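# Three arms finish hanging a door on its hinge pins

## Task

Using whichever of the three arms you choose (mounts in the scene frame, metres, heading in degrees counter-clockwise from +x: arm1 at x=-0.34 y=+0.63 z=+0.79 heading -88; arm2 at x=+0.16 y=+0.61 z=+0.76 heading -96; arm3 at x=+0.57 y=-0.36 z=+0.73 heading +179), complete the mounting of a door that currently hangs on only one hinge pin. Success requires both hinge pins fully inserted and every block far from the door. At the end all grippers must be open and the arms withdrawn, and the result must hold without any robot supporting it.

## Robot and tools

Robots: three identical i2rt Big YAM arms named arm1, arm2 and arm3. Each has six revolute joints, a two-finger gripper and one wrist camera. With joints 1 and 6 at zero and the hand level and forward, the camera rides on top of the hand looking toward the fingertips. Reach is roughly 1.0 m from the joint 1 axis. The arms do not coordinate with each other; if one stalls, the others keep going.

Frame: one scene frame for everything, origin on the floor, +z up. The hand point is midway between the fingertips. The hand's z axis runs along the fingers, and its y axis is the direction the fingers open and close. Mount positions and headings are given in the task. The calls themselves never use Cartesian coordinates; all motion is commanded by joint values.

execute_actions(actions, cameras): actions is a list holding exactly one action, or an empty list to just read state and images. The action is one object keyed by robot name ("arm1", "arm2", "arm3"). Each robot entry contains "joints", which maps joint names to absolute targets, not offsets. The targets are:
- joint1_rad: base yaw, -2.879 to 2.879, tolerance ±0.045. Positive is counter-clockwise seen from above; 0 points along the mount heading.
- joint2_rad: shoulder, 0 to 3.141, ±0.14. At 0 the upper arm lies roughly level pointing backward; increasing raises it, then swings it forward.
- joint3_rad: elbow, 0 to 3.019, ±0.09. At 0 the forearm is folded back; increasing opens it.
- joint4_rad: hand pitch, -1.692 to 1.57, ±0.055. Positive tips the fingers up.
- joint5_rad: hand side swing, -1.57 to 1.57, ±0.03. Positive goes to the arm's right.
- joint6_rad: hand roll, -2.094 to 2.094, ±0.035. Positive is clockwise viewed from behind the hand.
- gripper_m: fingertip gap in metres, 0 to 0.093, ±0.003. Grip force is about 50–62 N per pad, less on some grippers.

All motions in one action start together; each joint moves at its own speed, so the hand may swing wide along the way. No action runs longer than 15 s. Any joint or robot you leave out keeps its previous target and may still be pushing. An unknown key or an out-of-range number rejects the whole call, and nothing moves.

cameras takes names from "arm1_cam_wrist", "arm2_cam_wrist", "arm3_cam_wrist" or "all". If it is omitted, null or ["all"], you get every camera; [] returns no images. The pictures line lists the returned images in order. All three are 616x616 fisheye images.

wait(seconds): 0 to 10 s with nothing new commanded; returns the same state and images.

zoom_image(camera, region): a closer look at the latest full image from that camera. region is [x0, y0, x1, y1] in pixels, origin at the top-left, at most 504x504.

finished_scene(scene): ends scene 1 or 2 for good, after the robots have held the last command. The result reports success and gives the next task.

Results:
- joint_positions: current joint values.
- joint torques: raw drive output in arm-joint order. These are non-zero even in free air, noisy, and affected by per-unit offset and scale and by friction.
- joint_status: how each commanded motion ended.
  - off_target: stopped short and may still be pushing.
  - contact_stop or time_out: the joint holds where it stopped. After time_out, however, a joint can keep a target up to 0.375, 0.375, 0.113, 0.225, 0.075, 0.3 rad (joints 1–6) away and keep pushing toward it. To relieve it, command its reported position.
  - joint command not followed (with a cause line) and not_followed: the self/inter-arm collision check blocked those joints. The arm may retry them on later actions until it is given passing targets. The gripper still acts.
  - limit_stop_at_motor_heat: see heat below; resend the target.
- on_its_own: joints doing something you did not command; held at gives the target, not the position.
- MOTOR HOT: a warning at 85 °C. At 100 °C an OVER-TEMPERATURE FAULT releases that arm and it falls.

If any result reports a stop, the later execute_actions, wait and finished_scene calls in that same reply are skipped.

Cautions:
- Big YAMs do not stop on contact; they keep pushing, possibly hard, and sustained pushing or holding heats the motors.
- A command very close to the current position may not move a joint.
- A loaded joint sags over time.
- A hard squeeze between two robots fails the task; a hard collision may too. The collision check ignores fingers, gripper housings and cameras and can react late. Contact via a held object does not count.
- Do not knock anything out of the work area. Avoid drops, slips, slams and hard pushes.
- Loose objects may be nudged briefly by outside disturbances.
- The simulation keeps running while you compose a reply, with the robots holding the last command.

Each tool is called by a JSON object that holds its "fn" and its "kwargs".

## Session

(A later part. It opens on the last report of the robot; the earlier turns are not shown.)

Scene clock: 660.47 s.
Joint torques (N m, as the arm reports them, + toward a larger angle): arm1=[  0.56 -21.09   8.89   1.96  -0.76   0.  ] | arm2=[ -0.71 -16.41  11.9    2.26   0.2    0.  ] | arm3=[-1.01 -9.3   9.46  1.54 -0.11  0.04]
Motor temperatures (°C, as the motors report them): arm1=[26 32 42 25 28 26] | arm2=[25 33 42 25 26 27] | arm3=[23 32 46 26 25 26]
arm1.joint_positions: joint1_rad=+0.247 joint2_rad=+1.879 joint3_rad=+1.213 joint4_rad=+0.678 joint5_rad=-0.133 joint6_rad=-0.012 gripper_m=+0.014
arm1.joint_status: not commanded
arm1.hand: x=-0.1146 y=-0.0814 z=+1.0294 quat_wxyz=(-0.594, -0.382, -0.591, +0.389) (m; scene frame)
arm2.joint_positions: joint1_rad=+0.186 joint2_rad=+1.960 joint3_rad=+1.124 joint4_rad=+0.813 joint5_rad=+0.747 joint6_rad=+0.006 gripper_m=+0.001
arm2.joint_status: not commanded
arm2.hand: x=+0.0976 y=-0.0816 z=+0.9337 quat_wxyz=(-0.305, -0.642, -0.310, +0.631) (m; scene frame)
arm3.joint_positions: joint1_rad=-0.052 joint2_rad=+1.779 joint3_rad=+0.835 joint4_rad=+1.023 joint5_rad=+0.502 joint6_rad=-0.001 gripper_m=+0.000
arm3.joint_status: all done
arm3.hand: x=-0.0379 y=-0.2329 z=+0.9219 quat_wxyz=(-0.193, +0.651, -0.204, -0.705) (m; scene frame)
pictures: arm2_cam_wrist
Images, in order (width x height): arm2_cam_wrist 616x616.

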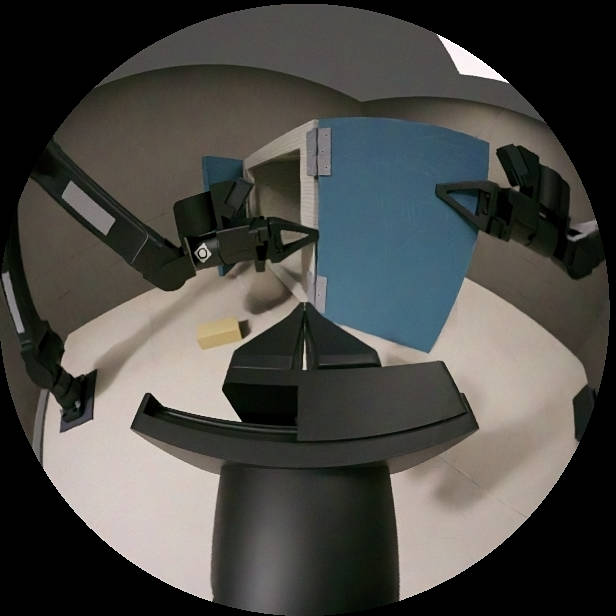

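{"fn": "execute_actions", "kwargs": {"actions": [{"arm3":{"joints":{"joint2_rad":1.9,"joint4_rad":1.1}}}], "cameras": ["arm2_cam_wrist"]}}

{"fn": "zoom_image", "kwargs": {"camera": "arm2_cam_wrist", "region": [250,180,370,320]}}

Scene clock: 663.97 s.
Joint torques (N m, as the arm reports them, + toward a larger angle): arm1=[  0.62 -21.02   8.93   1.92  -0.76  -0.01] | arm2=[ -0.96 -16.74  11.81   2.2    0.23   0.05] | arm3=[-1.09 -6.78  9.09  0.43 -0.2   0.06]
Motor temperatures (°C, as the motors report them): arm1=[26 32 42 25 28 26] | arm2=[25 33 42 25 26 27] | arm3=[23 32 46 26 25 26]
arm1.joint_positions: joint1_rad=+0.247 joint2_rad=+1.879 joint3_rad=+1.213 joint4_rad=+0.678 joint5_rad=-0.133 joint6_rad=-0.012 gripper_m=+0.014
arm1.joint_status: not commanded
arm1.hand: x=-0.1146 y=-0.0814 z=+1.0294 quat_wxyz=(-0.594, -0.382, -0.591, +0.389) (m; scene frame)
arm2.joint_positions: joint1_rad=+0.186 joint2_rad=+1.960 joint3_rad=+1.124 joint4_rad=+0.813 joint5_rad=+0.747 joint6_rad=+0.006 gripper_m=+0.001
arm2.joint_status: not commanded
arm2.hand: x=+0.0976 y=-0.0816 z=+0.9337 quat_wxyz=(-0.305, -0.642, -0.310, +0.631) (m; scene frame)
arm3.joint_positions: joint1_rad=-0.052 joint2_rad=+1.823 joint3_rad=+0.835 joint4_rad=+1.132 joint5_rad=+0.503 joint6_rad=-0.001 gripper_m=+0.000
arm3.joint_status: all done
arm3.hand: x=-0.0379 y=-0.2328 z=+0.9203 quat_wxyz=(-0.188, +0.627, -0.209, -0.726) (m; scene frame)
pictures: arm2_cam_wrist
Images, in order (width x height): arm2_cam_wrist 616x616.

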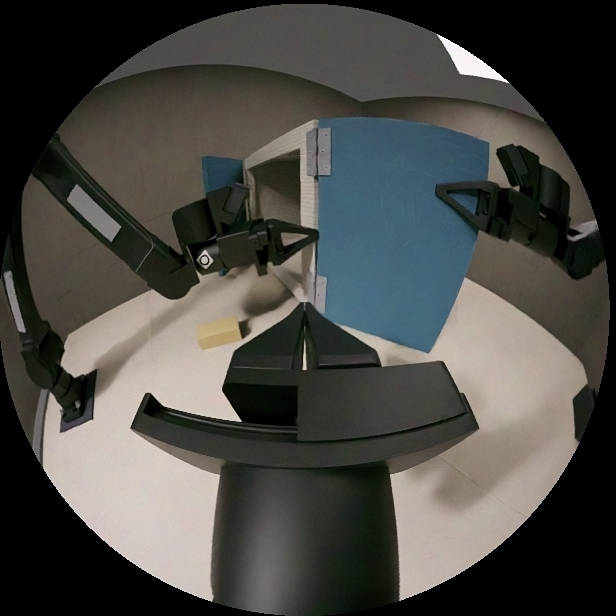

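Region (250, 180, 370, 320) of arm2_cam_wrist's 616x616 image, scaled by 3.600, with more detail than that image has; it fills the left 432 columns of this view, and the rest is white.

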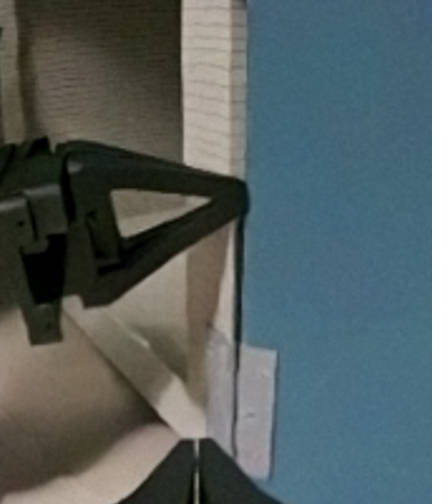

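{"fn": "zoom_image", "kwargs": {"camera": "arm2_cam_wrist", "region": [290,255,350,325]}}

{"fn": "execute_actions", "kwargs": {"actions": [{"arm1":{"joints":{"joint2_rad":1.74,"joint3_rad":1.29}}}], "cameras": ["arm2_cam_wrist"]}}

{"fn": "zoom_image", "kwargs": {"camera": "arm2_cam_wrist", "region": [290,255,350,325]}}

Region (290, 255, 350, 325) of arm2_cam_wrist's 616x616 image, scaled by 7.200, with more detail than that image has; it fills the left 432 columns of this view, and the rest is white.

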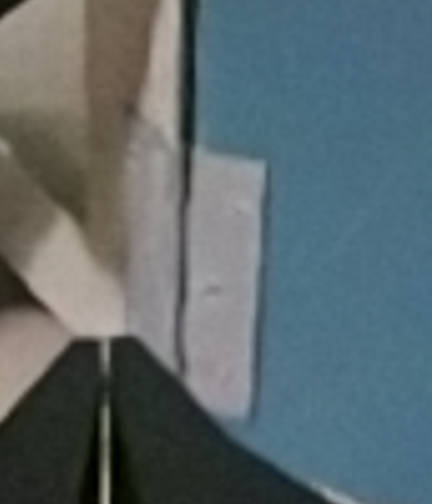

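Scene clock: 672.07 s.
Joint torques (N m, as the arm reports them, + toward a larger angle): arm1=[  0.56 -30.08  13.52   2.71  -0.78   0.04] | arm2=[ -1.25 -16.89  11.97   2.33   0.2    0.06] | arm3=[-0.84 -6.3   9.16  0.56 -0.18  0.03]
Motor temperatures (°C, as the motors report them): arm1=[26 32 42 25 28 26] | arm2=[25 33 42 25 26 27] | arm3=[23 32 46 26 25 26]
arm1.joint_positions: joint1_rad=+0.247 joint2_rad=+1.870 joint3_rad=+1.218 joint4_rad=+0.656 joint5_rad=-0.133 joint6_rad=-0.015 gripper_m=+0.014
arm1.joint_status: all done
arm1.hand: x=-0.1145 y=-0.0816 z=+1.0334 quat_wxyz=(-0.591, -0.383, -0.594, +0.388) (m; scene frame)
arm2.joint_positions: joint1_rad=+0.186 joint2_rad=+1.960 joint3_rad=+1.124 joint4_rad=+0.813 joint5_rad=+0.747 joint6_rad=+0.006 gripper_m=+0.001
arm2.joint_status: not commanded
arm2.hand: x=+0.0976 y=-0.0816 z=+0.9337 quat_wxyz=(-0.305, -0.642, -0.310, +0.631) (m; scene frame)
arm3.joint_positions: joint1_rad=-0.052 joint2_rad=+1.823 joint3_rad=+0.835 joint4_rad=+1.132 joint5_rad=+0.503 joint6_rad=-0.001 gripper_m=+0.000
arm3.joint_status: not commanded
arm3.hand: x=-0.0379 y=-0.2328 z=+0.9203 quat_wxyz=(-0.188, +0.627, -0.209, -0.726) (m; scene frame)
pictures: arm2_cam_wrist
Images, in order (width x height): arm2_cam_wrist 616x616.

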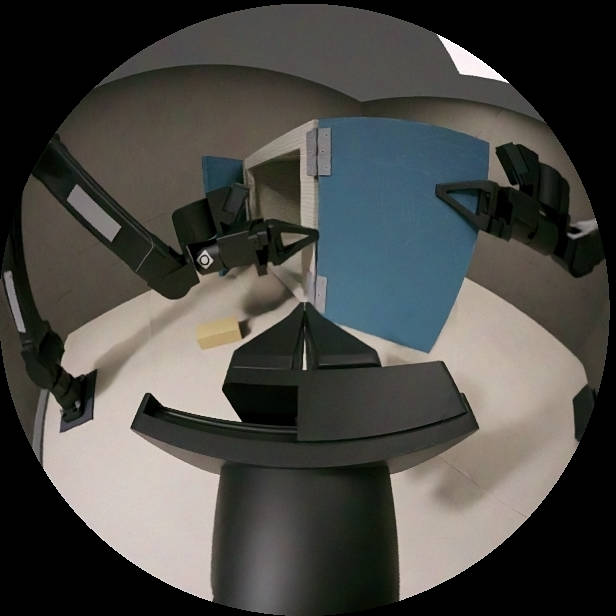

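Region (290, 255, 350, 325) of arm2_cam_wrist's 616x616 image, scaled by 7.200, with more detail than that image has; it fills the left 432 columns of this view, and the rest is white.

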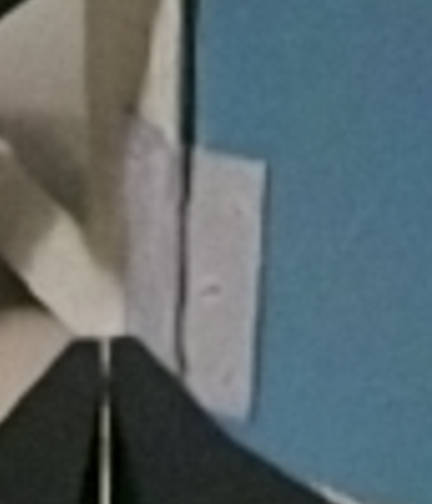

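{"fn": "execute_actions", "kwargs": {"actions": [{"arm1":{"joints":{"joint2_rad":1.86,"joint3_rad":1.22}},"arm3":{"joints":{"joint2_rad":2.0,"joint4_rad":1.1}}}], "cameras": ["arm2_cam_wrist","arm3_cam_wrist"]}}

{"fn": "zoom_image", "kwargs": {"camera": "arm2_cam_wrist", "region": [250,180,370,320]}}

Scene clock: 682.90 s.
Joint torques (N m, as the arm reports them, + toward a larger angle): arm1=[  0.67 -19.84   7.83   2.63  -0.75   0.04] | arm2=[ -0.89 -16.62  11.91   2.3    0.24   0.08] | arm3=[-1.3  -1.43  8.64 -1.55 -0.64  0.04]
Motor temperatures (°C, as the motors report them): arm1=[26 34 45 26 28 26] | arm2=[25 33 42 25 26 27] | arm3=[23 31 46 26 25 26]
arm1.joint_positions: joint1_rad=+0.247 joint2_rad=+1.874 joint3_rad=+1.216 joint4_rad=+0.658 joint5_rad=-0.133 joint6_rad=-0.015 gripper_m=+0.014
arm1.joint_status: all done
arm1.hand: x=-0.1144 y=-0.0817 z=+1.0299 quat_wxyz=(-0.590, -0.384, -0.595, +0.387) (m; scene frame)
arm2.joint_positions: joint1_rad=+0.186 joint2_rad=+1.960 joint3_rad=+1.124 joint4_rad=+0.813 joint5_rad=+0.747 joint6_rad=+0.006 gripper_m=+0.001
arm2.joint_status: not commanded
arm2.hand: x=+0.0976 y=-0.0816 z=+0.9337 quat_wxyz=(-0.305, -0.642, -0.310, +0.631) (m; scene frame)
arm3.joint_positions: joint1_rad=-0.049 joint2_rad=+1.852 joint3_rad=+0.840 joint4_rad=+1.189 joint5_rad=+0.514 joint6_rad=-0.001 gripper_m=+0.000
arm3.joint_status: joint2_rad time_out (moved +0.029 of +0.177); joint4_rad time_out (moved +0.056 of -0.032)
arm3.on_its_own: joint2_rad reads +1.852 and still pushes toward +2.000 since a time_out; joint4_rad reads +1.189 and still pushes toward +1.100 since a time_out
arm3.hand: x=-0.0381 y=-0.2327 z=+0.9177 quat_wxyz=(-0.188, +0.614, -0.214, -0.736) (m; scene frame)
pictures: arm2_cam_wrist, arm3_cam_wrist
Images, in order (width x height): arm2_cam_wrist 616x616, arm3_cam_wrist 616x616.

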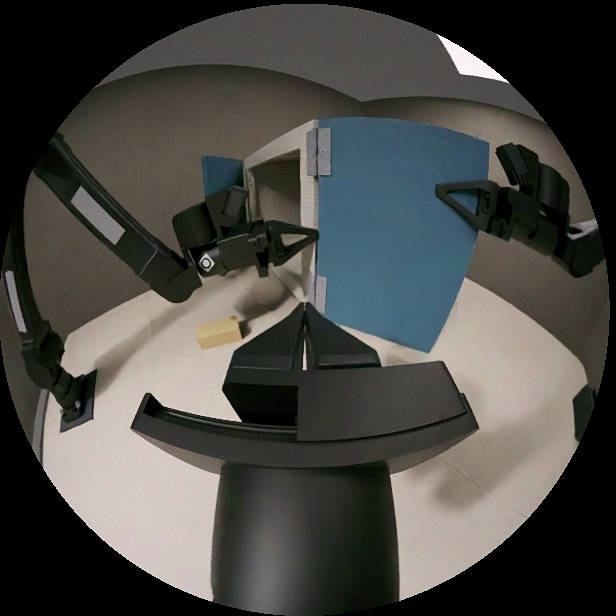

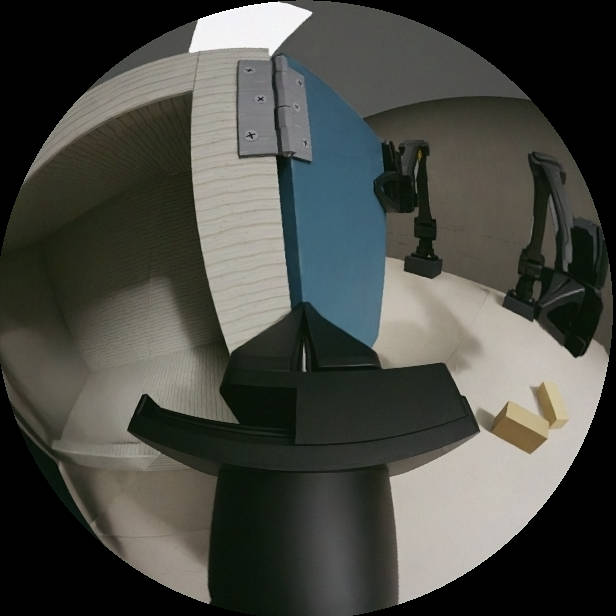

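Region (250, 180, 370, 320) of arm2_cam_wrist's 616x616 image, scaled by 3.600, with more detail than that image has; it fills the left 432 columns of this view, and the rest is white.

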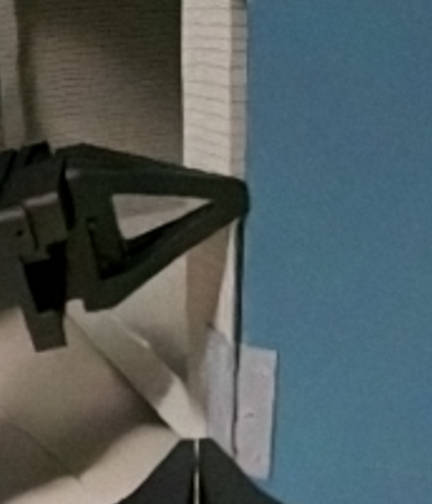

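{"fn": "execute_actions", "kwargs": {"actions": [{"arm1":{"joints":{"joint2_rad":1.92,"joint3_rad":1.2,"joint4_rad":0.68}},"arm3":{"joints":{"joint2_rad":1.94,"joint4_rad":1.15}}}], "cameras": ["arm2_cam_wrist"]}}

{"fn": "execute_actions", "kwargs": {"actions": [{"arm1":{"joints":{"joint2_rad":1.98,"joint3_rad":1.17,"joint4_rad":0.72}}}], "cameras": ["arm2_cam_wrist"]}}

{"fn": "zoom_image", "kwargs": {"camera": "arm2_cam_wrist", "region": [250,180,370,320]}}

Scene clock: 691.03 s.
Joint torques (N m, as the arm reports them, + toward a larger angle): arm1=[  0.72 -15.26   6.42   1.68  -0.74   0.03] | arm2=[ -0.78 -16.61  11.92   2.22   0.22   0.03] | arm3=[-0.73 -5.65  8.71 -0.16 -0.63  0.03]
Motor temperatures (°C, as the motors report them): arm1=[26 33 43 26 28 26] | arm2=[25 33 42 25 26 27] | arm3=[23 31 46 26 25 26]
arm1.joint_positions: joint1_rad=+0.247 joint2_rad=+1.882 joint3_rad=+1.213 joint4_rad=+0.676 joint5_rad=-0.133 joint6_rad=-0.015 gripper_m=+0.014
arm1.joint_status: all done
arm1.hand: x=-0.1144 y=-0.0817 z=+1.0275 quat_wxyz=(-0.592, -0.382, -0.593, +0.389) (m; scene frame)
arm2.joint_positions: joint1_rad=+0.186 joint2_rad=+1.960 joint3_rad=+1.124 joint4_rad=+0.813 joint5_rad=+0.747 joint6_rad=+0.006 gripper_m=+0.001
arm2.joint_status: not commanded
arm2.hand: x=+0.0976 y=-0.0816 z=+0.9337 quat_wxyz=(-0.305, -0.642, -0.310, +0.631) (m; scene frame)
arm3.joint_positions: joint1_rad=-0.049 joint2_rad=+1.852 joint3_rad=+0.840 joint4_rad=+1.198 joint5_rad=+0.513 joint6_rad=-0.001 gripper_m=+0.000
arm3.joint_status: all done
arm3.hand: x=-0.0378 y=-0.2329 z=+0.9197 quat_wxyz=(-0.187, +0.611, -0.215, -0.739) (m; scene frame)
pictures: arm2_cam_wrist
Images, in order (width x height): arm2_cam_wrist 616x616.

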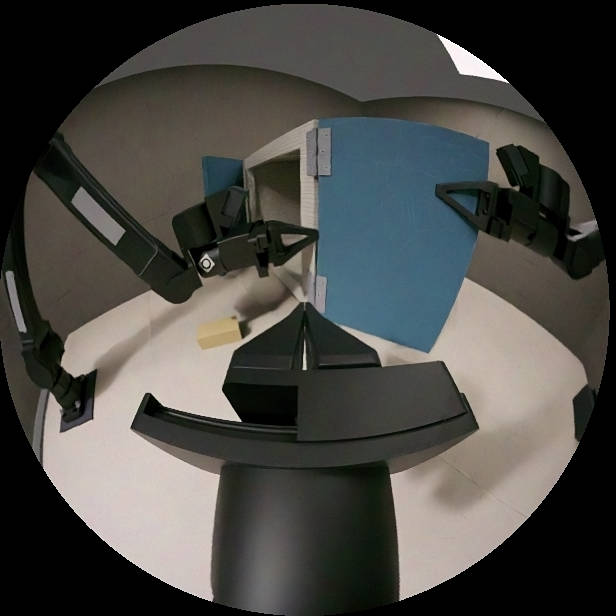

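Scene clock: 691.67 s.
Joint torques (N m, as the arm reports them, + toward a larger angle): arm1=[  0.67 -11.74   4.38   0.79  -0.74   0.03] | arm2=[ -1.11 -16.41  11.91   2.29   0.18   0.03] | arm3=[-1.12 -5.42  8.64 -0.11 -0.6   0.02]
Motor temperatures (°C, as the motors report them): arm1=[26 33 43 26 28 26] | arm2=[25 33 42 25 26 27] | arm3=[23 31 46 26 25 26]
arm1.joint_positions: joint1_rad=+0.247 joint2_rad=+1.902 joint3_rad=+1.206 joint4_rad=+0.742 joint5_rad=-0.133 joint6_rad=-0.014 gripper_m=+0.014
arm1.joint_status: all done
arm1.hand: x=-0.1144 y=-0.0817 z=+1.0250 quat_wxyz=(-0.603, -0.374, -0.582, +0.398) (m; scene frame)
arm2.joint_positions: joint1_rad=+0.186 joint2_rad=+1.960 joint3_rad=+1.124 joint4_rad=+0.813 joint5_rad=+0.747 joint6_rad=+0.006 gripper_m=+0.001
arm2.joint_status: not commanded
arm2.hand: x=+0.0976 y=-0.0816 z=+0.9337 quat_wxyz=(-0.305, -0.642, -0.310, +0.631) (m; scene frame)
arm3.joint_positions: joint1_rad=-0.049 joint2_rad=+1.852 joint3_rad=+0.840 joint4_rad=+1.198 joint5_rad=+0.513 joint6_rad=-0.001 gripper_m=+0.000
arm3.joint_status: not commanded
arm3.hand: x=-0.0379 y=-0.2329 z=+0.9197 quat_wxyz=(-0.187, +0.611, -0.215, -0.739) (m; scene frame)
pictures: arm2_cam_wrist
Images, in order (width x height): arm2_cam_wrist 616x616.

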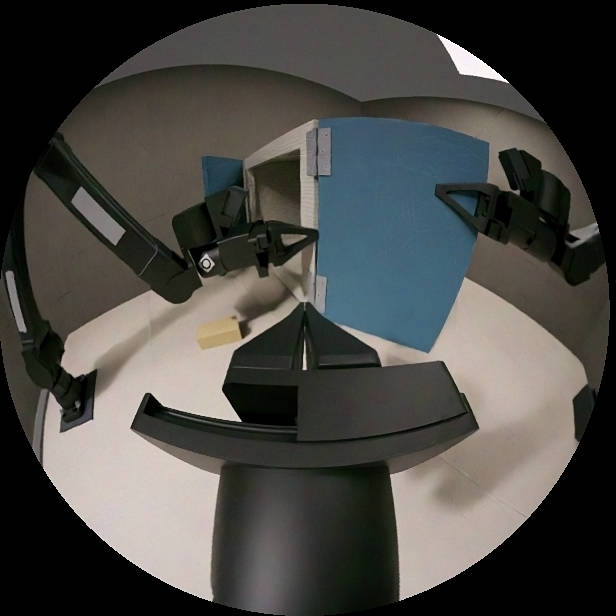

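Region (250, 180, 370, 320) of arm2_cam_wrist's 616x616 image, scaled by 3.600, with more detail than that image has; it fills the left 432 columns of this view, and the rest is white.

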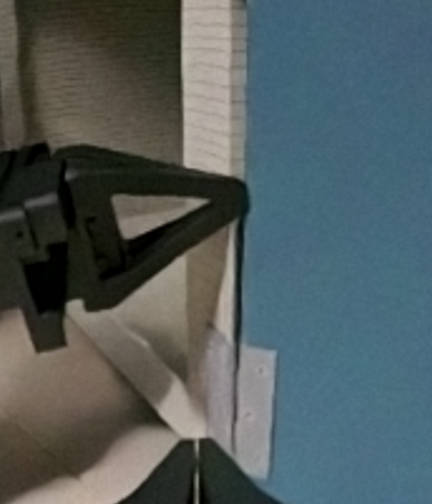

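{"fn": "execute_actions", "kwargs": {"actions": [{"arm3":{"joints":{"joint2_rad":1.66,"joint3_rad":0.84,"joint4_rad":0.6}},"arm1":{"joints":{"joint2_rad":1.88,"joint3_rad":1.21,"joint4_rad":0.68}}}], "cameras": ["arm2_cam_wrist","arm3_cam_wrist"]}}

{"fn": "zoom_image", "kwargs": {"camera": "arm2_cam_wrist", "region": [270,200,350,320]}}

{"fn": "zoom_image", "kwargs": {"camera": "arm3_cam_wrist", "region": [230,150,380,330]}}

Scene clock: 700.03 s.
Joint torques (N m, as the arm reports them, + toward a larger angle): arm1=[  0.67 -19.14   7.49   0.65  -0.78   0.03] | arm2=[ -0.99 -16.99  11.85   2.26   0.21   0.01] | arm3=[ -1.09 -12.04   7.61   1.3   -0.16   0.07]
Motor temperatures (°C, as the motors report them): arm1=[26 32 41 25 28 26] | arm2=[25 33 43 25 26 27] | arm3=[23 31 45 26 25 26]
arm1.joint_positions: joint1_rad=+0.247 joint2_rad=+1.889 joint3_rad=+1.209 joint4_rad=+0.706 joint5_rad=-0.132 joint6_rad=-0.014 gripper_m=+0.014
arm1.joint_status: all done
arm1.hand: x=-0.1146 y=-0.0816 z=+1.0272 quat_wxyz=(-0.597, -0.378, -0.588, +0.393) (m; scene frame)
arm2.joint_positions: joint1_rad=+0.186 joint2_rad=+1.960 joint3_rad=+1.124 joint4_rad=+0.813 joint5_rad=+0.747 joint6_rad=+0.006 gripper_m=+0.001
arm2.joint_status: not commanded
arm2.hand: x=+0.0976 y=-0.0816 z=+0.9337 quat_wxyz=(-0.305, -0.642, -0.310, +0.631) (m; scene frame)
arm3.joint_positions: joint1_rad=-0.050 joint2_rad=+1.667 joint3_rad=+0.836 joint4_rad=+0.611 joint5_rad=+0.505 joint6_rad=-0.001 gripper_m=+0.000
arm3.joint_status: all done
arm3.hand: x=-0.0257 y=-0.2345 z=+0.8966 quat_wxyz=(-0.215, +0.750, -0.180, -0.598) (m; scene frame)
pictures: arm2_cam_wrist, arm3_cam_wrist
Images, in order (width x height): arm2_cam_wrist 616x616, arm3_cam_wrist 616x616.

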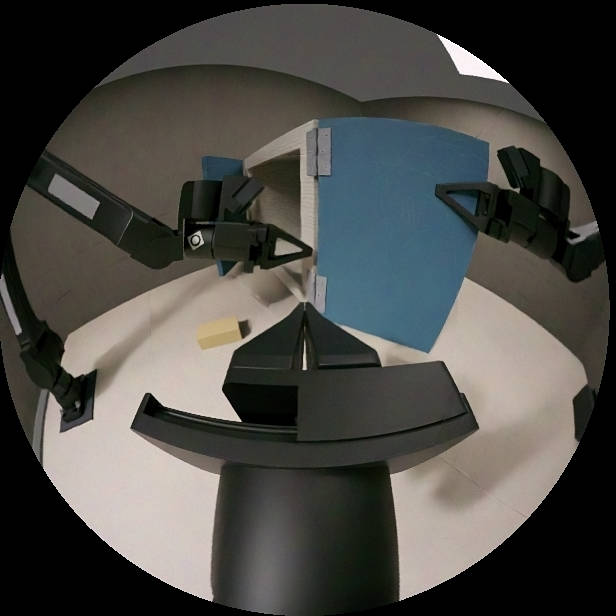

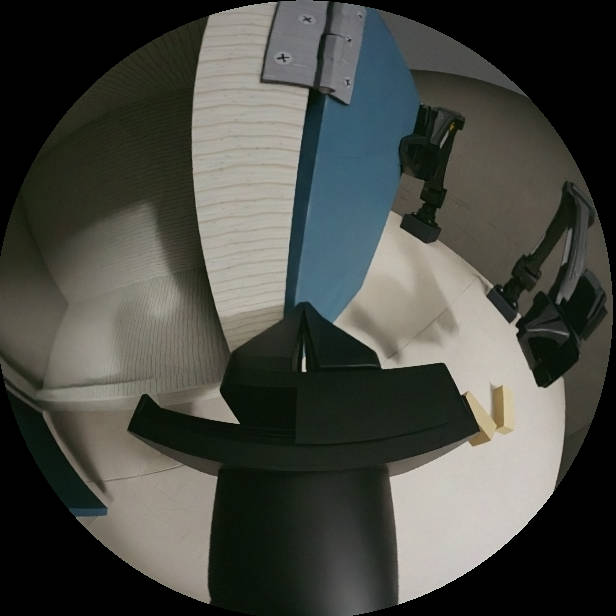

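Region (270, 200, 350, 320) of arm2_cam_wrist's 616x616 image, scaled by 4.200, with more detail than that image has.

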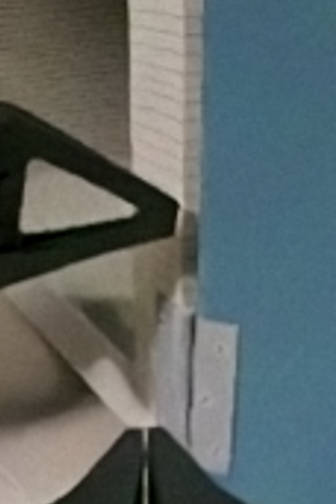

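Region (230, 150, 380, 330) of arm3_cam_wrist's 616x616 image, scaled by 2.800, with more detail than that image has.

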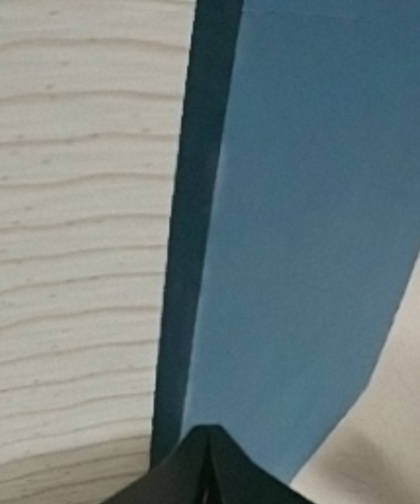

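{"fn": "execute_actions", "kwargs": {"actions": [{"arm3":{"joints":{"joint2_rad":1.5,"joint3_rad":0.72,"joint4_rad":0.55}}}], "cameras": ["arm2_cam_wrist","arm3_cam_wrist"]}}

{"fn": "zoom_image", "kwargs": {"camera": "arm2_cam_wrist", "region": [270,200,350,320]}}

{"fn": "zoom_image", "kwargs": {"camera": "arm3_cam_wrist", "region": [230,200,380,380]}}

Scene clock: 706.17 s.
Joint torques (N m, as the arm reports them, + toward a larger angle): arm1=[  0.71 -19.42   7.52   0.64  -0.77   0.03] | arm2=[ -1.3  -16.47  11.93   2.23   0.2    0.04] | arm3=[ -1.01 -10.23   7.92   1.5   -0.14   0.04]
Motor temperatures (°C, as the motors report them): arm1=[26 32 41 25 28 26] | arm2=[25 33 43 25 26 27] | arm3=[23 32 45 26 25 26]
arm1.joint_positions: joint1_rad=+0.247 joint2_rad=+1.889 joint3_rad=+1.209 joint4_rad=+0.706 joint5_rad=-0.132 joint6_rad=-0.014 gripper_m=+0.014
arm1.joint_status: not commanded
arm1.hand: x=-0.1146 y=-0.0816 z=+1.0272 quat_wxyz=(-0.597, -0.378, -0.588, +0.393) (m; scene frame)
arm2.joint_positions: joint1_rad=+0.186 joint2_rad=+1.960 joint3_rad=+1.124 joint4_rad=+0.813 joint5_rad=+0.747 joint6_rad=+0.006 gripper_m=+0.001
arm2.joint_status: not commanded
arm2.hand: x=+0.0976 y=-0.0816 z=+0.9337 quat_wxyz=(-0.305, -0.642, -0.310, +0.631) (m; scene frame)
arm3.joint_positions: joint1_rad=-0.050 joint2_rad=+1.503 joint3_rad=+0.716 joint4_rad=+0.557 joint5_rad=+0.505 joint6_rad=-0.001 gripper_m=+0.000
arm3.joint_status: all done
arm3.hand: x=+0.0244 y=-0.2379 z=+0.9181 quat_wxyz=(-0.216, +0.753, -0.180, -0.595) (m; scene frame)
pictures: arm2_cam_wrist, arm3_cam_wrist
Images, in order (width x height): arm2_cam_wrist 616x616, arm3_cam_wrist 616x616.

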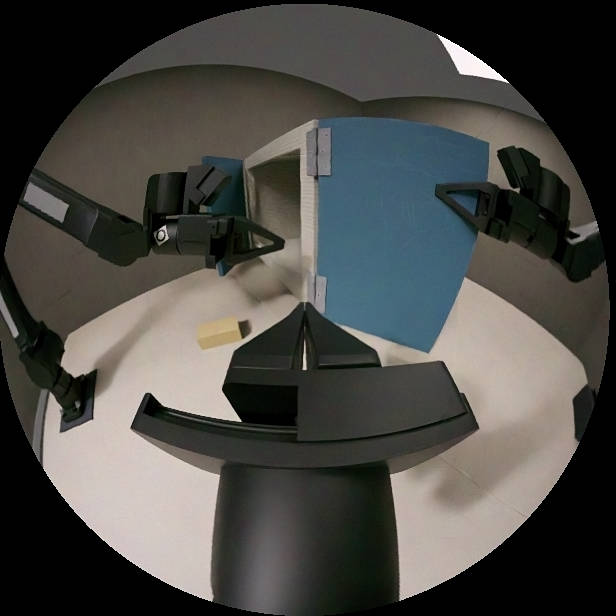

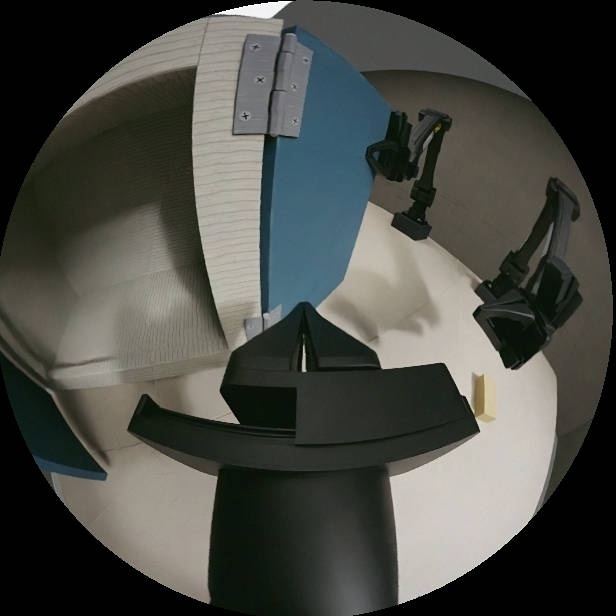

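Region (270, 200, 350, 320) of arm2_cam_wrist's 616x616 image, scaled by 4.200, with more detail than that image has.

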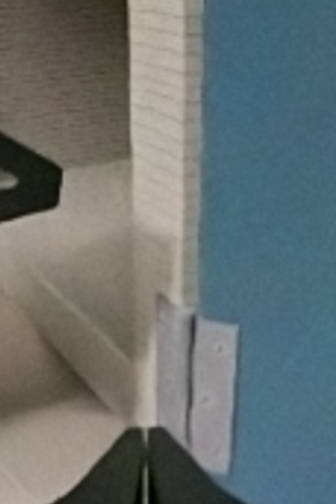

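Region (230, 200, 380, 380) of arm3_cam_wrist's 616x616 image, scaled by 2.800, with more detail than that image has.

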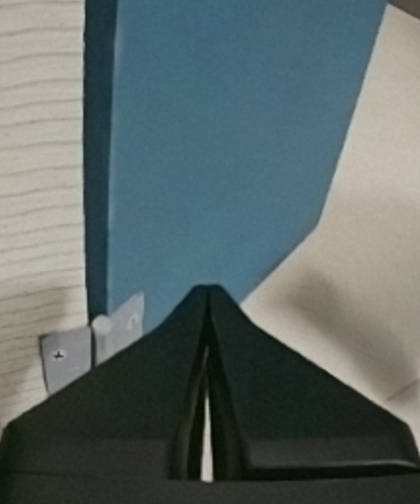

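{"fn": "execute_actions", "kwargs": {"actions": [{"arm1":{"joints":{"gripper_m":0.06}},"arm3":{"joints":{"joint2_rad":1.4,"joint3_rad":0.6,"joint4_rad":0.35}}}], "cameras": ["arm3_cam_wrist"]}}

{"fn": "zoom_image", "kwargs": {"camera": "arm3_cam_wrist", "region": [200,200,340,340]}}

{"fn": "execute_actions", "kwargs": {"actions": [{"arm1":{"joints":{"joint1_rad":0.195,"joint2_rad":1.45,"joint3_rad":0.63,"joint4_rad":0.83,"joint5_rad":-0.2}},"arm2":{"joints":{"joint2_rad":1.0,"joint3_rad":0.4}}}]}}

Scene clock: 712.33 s.
Joint torques (N m, as the arm reports them, + toward a larger angle): arm1=[  0.46 -19.1    7.82   1.15  -0.27   0.02] | arm2=[ -1.07 -16.44  11.94   2.2    0.2    0.03] | arm3=[-1.14 -8.9   7.66  1.27 -0.07  0.08]
Motor temperatures (°C, as the motors report them): arm1=[26 32 41 25 28 26] | arm2=[25 33 43 25 26 27] | arm3=[23 32 45 26 25 26]
arm1.joint_positions: joint1_rad=+0.251 joint2_rad=+1.888 joint3_rad=+1.205 joint4_rad=+0.691 joint5_rad=-0.143 joint6_rad=-0.014 gripper_m=+0.060
arm1.joint_status: all done
arm1.hand: x=-0.1103 y=-0.0788 z=+1.0224 quat_wxyz=(-0.595, -0.378, -0.595, +0.385) (m; scene frame)
arm2.joint_positions: joint1_rad=+0.186 joint2_rad=+1.960 joint3_rad=+1.124 joint4_rad=+0.813 joint5_rad=+0.747 joint6_rad=+0.006 gripper_m=+0.001
arm2.joint_status: not commanded
arm2.hand: x=+0.0976 y=-0.0816 z=+0.9337 quat_wxyz=(-0.305, -0.642, -0.310, +0.631) (m; scene frame)
arm3.joint_positions: joint1_rad=-0.050 joint2_rad=+1.411 joint3_rad=+0.598 joint4_rad=+0.361 joint5_rad=+0.505 joint6_rad=-0.001 gripper_m=+0.000
arm3.joint_status: all done
arm3.hand: x=+0.0836 y=-0.2417 z=+0.8662 quat_wxyz=(-0.229, +0.816, -0.159, -0.506) (m; scene frame)
pictures: arm3_cam_wrist
Images, in order (width x height): arm3_cam_wrist 616x616.

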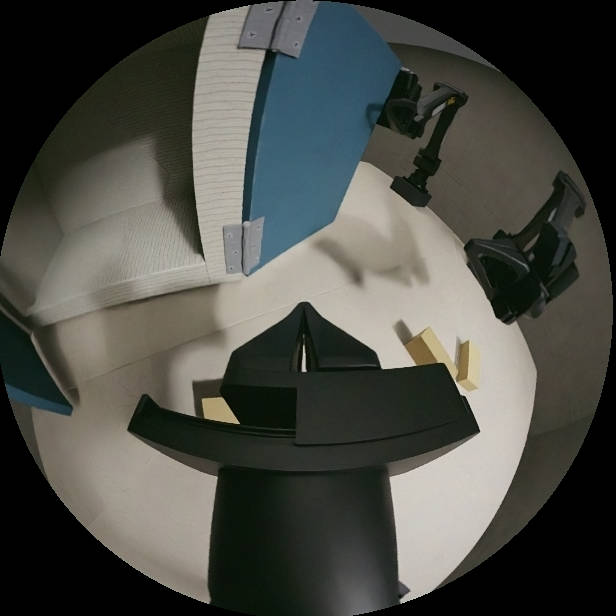

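Region (200, 200, 340, 340) of arm3_cam_wrist's 616x616 image, scaled by 3.600, with more detail than that image has.

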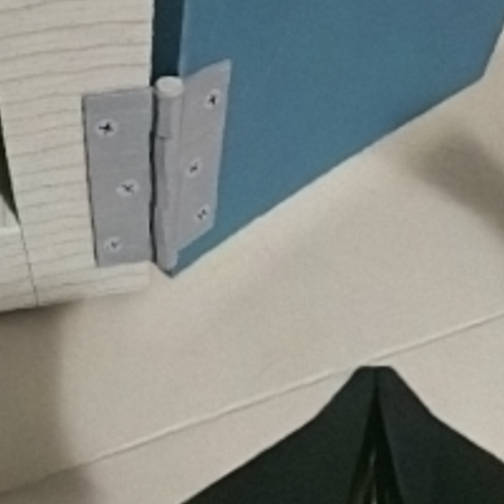

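Scene clock: 713.80 s.
Joint torques (N m, as the arm reports them, + toward a larger angle): arm1=[  0.41 -10.18   7.74   1.94  -0.26   0.02] | arm2=[-1.45 -4.22  9.58  2.06 -0.01  0.02] | arm3=[-0.93 -9.1   7.6   1.23 -0.1   0.03]
Motor temperatures (°C, as the motors report them): arm1=[26 32 41 25 28 26] | arm2=[25 33 42 25 26 27] | arm3=[23 32 45 26 25 26]
arm1.joint_positions: joint1_rad=+0.189 joint2_rad=+1.450 joint3_rad=+0.618 joint4_rad=+0.819 joint5_rad=-0.198 joint6_rad=-0.014 gripper_m=+0.060
arm1.joint_status: all done
arm1.hand: x=-0.1908 y=+0.1066 z=+1.0215 quat_wxyz=(-0.588, -0.385, -0.600, +0.382) (m; scene frame)
arm2.joint_positions: joint1_rad=+0.186 joint2_rad=+1.002 joint3_rad=+0.400 joint4_rad=+0.813 joint5_rad=+0.748 joint6_rad=+0.006 gripper_m=+0.001
arm2.joint_status: all done
arm2.hand: x=+0.0734 y=+0.2176 z=+1.0758 quat_wxyz=(-0.379, -0.608, -0.231, +0.658) (m; scene frame)
arm3.joint_positions: joint1_rad=-0.050 joint2_rad=+1.411 joint3_rad=+0.598 joint4_rad=+0.361 joint5_rad=+0.505 joint6_rad=-0.001 gripper_m=+0.000
arm3.joint_status: not commanded
arm3.hand: x=+0.0836 y=-0.2417 z=+0.8662 quat_wxyz=(-0.229, +0.816, -0.159, -0.506) (m; scene frame)
pictures: arm1_cam_wrist, arm2_cam_wrist, arm3_cam_wrist
Images, in order (width x height): arm1_cam_wrist 616x616, arm2_cam_wrist 616x616, arm3_cam_wrist 616x616.

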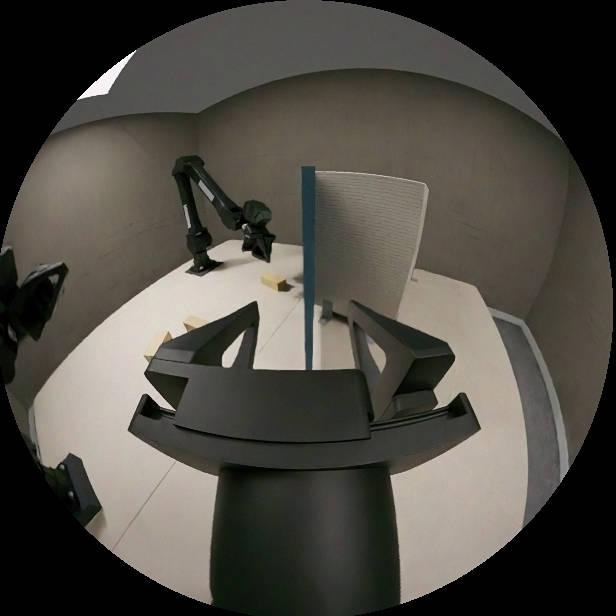

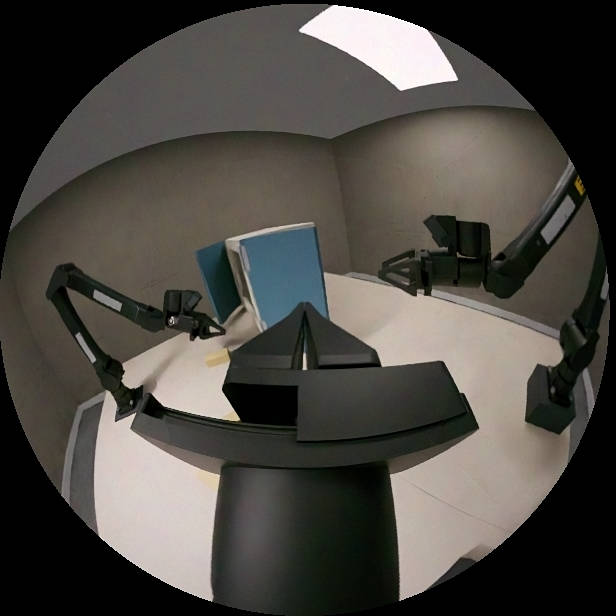

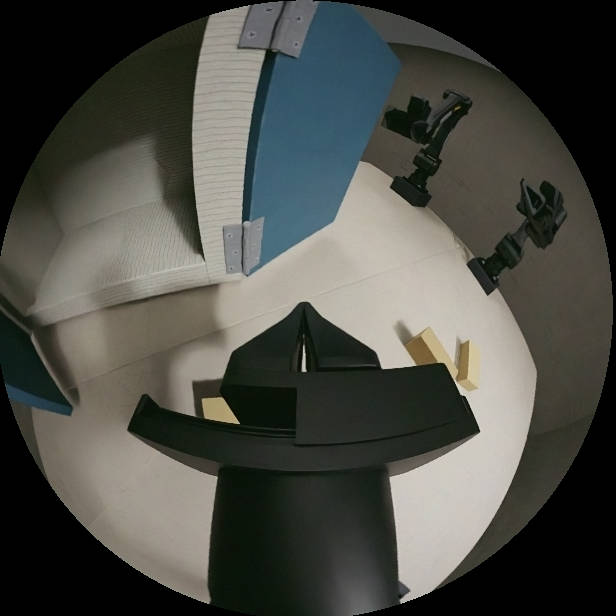

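{"fn": "execute_actions", "kwargs": {"actions": [{"arm1":{"joints":{"joint2_rad":1.0,"joint3_rad":0.4,"joint4_rad":0.6}},"arm3":{"joints":{"joint2_rad":1.0,"joint3_rad":0.45,"joint4_rad":0.5}}}], "cameras": ["arm3_cam_wrist"]}}

{"fn": "finished_scene", "kwargs": {"scene": 1}}

Scene clock: 724.67 s.
Joint torques (N m, as the arm reports them, + toward a larger angle): arm1=[ 0.32 -3.73  9.03  1.21 -0.25  0.03] | arm2=[-0.85 -3.75  9.69  2.18 -0.01  0.07] | arm3=[-1.19 -3.45  9.21  2.21 -0.22  0.07]
Motor temperatures (°C, as the motors report them): arm1=[26 31 41 25 28 26] | arm2=[25 32 42 25 26 27] | arm3=[23 31 44 26 25 26]
arm1.joint_positions: joint1_rad=+0.189 joint2_rad=+0.994 joint3_rad=+0.389 joint4_rad=+0.611 joint5_rad=-0.198 joint6_rad=-0.014 gripper_m=+0.060
arm1.joint_status: all done
arm1.hand: x=-0.2167 y=+0.2179 z=+1.0624 quat_wxyz=(-0.593, -0.381, -0.595, +0.387) (m; scene frame)
arm2.joint_positions: joint1_rad=+0.186 joint2_rad=+1.002 joint3_rad=+0.400 joint4_rad=+0.813 joint5_rad=+0.748 joint6_rad=+0.006 gripper_m=+0.001
arm2.joint_status: not commanded
arm2.hand: x=+0.0734 y=+0.2176 z=+1.0758 quat_wxyz=(-0.379, -0.608, -0.231, +0.658) (m; scene frame)
arm3.joint_positions: joint1_rad=-0.050 joint2_rad=+0.996 joint3_rad=+0.445 joint4_rad=+0.485 joint5_rad=+0.505 joint6_rad=-0.001 gripper_m=+0.000
arm3.joint_status: all done
arm3.hand: x=+0.1539 y=-0.2464 z=+0.9978 quat_wxyz=(-0.205, +0.701, -0.193, -0.656) (m; scene frame)
pictures: arm3_cam_wrist
Images, in order (width x height): arm3_cam_wrist 616x616.

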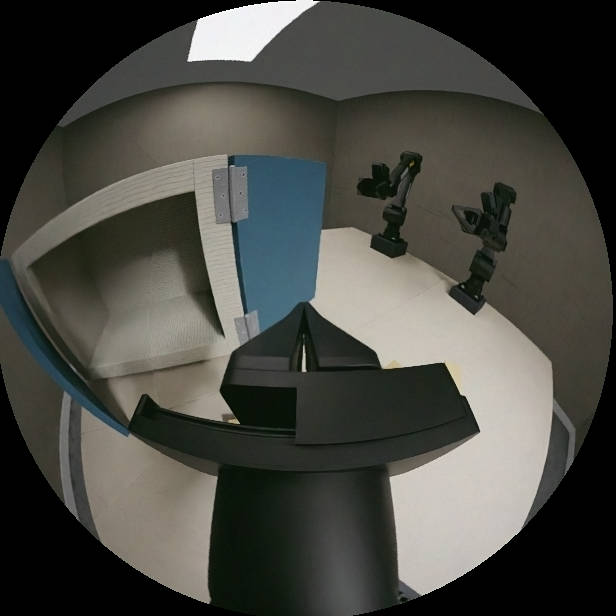

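The scene is finished: the task was done.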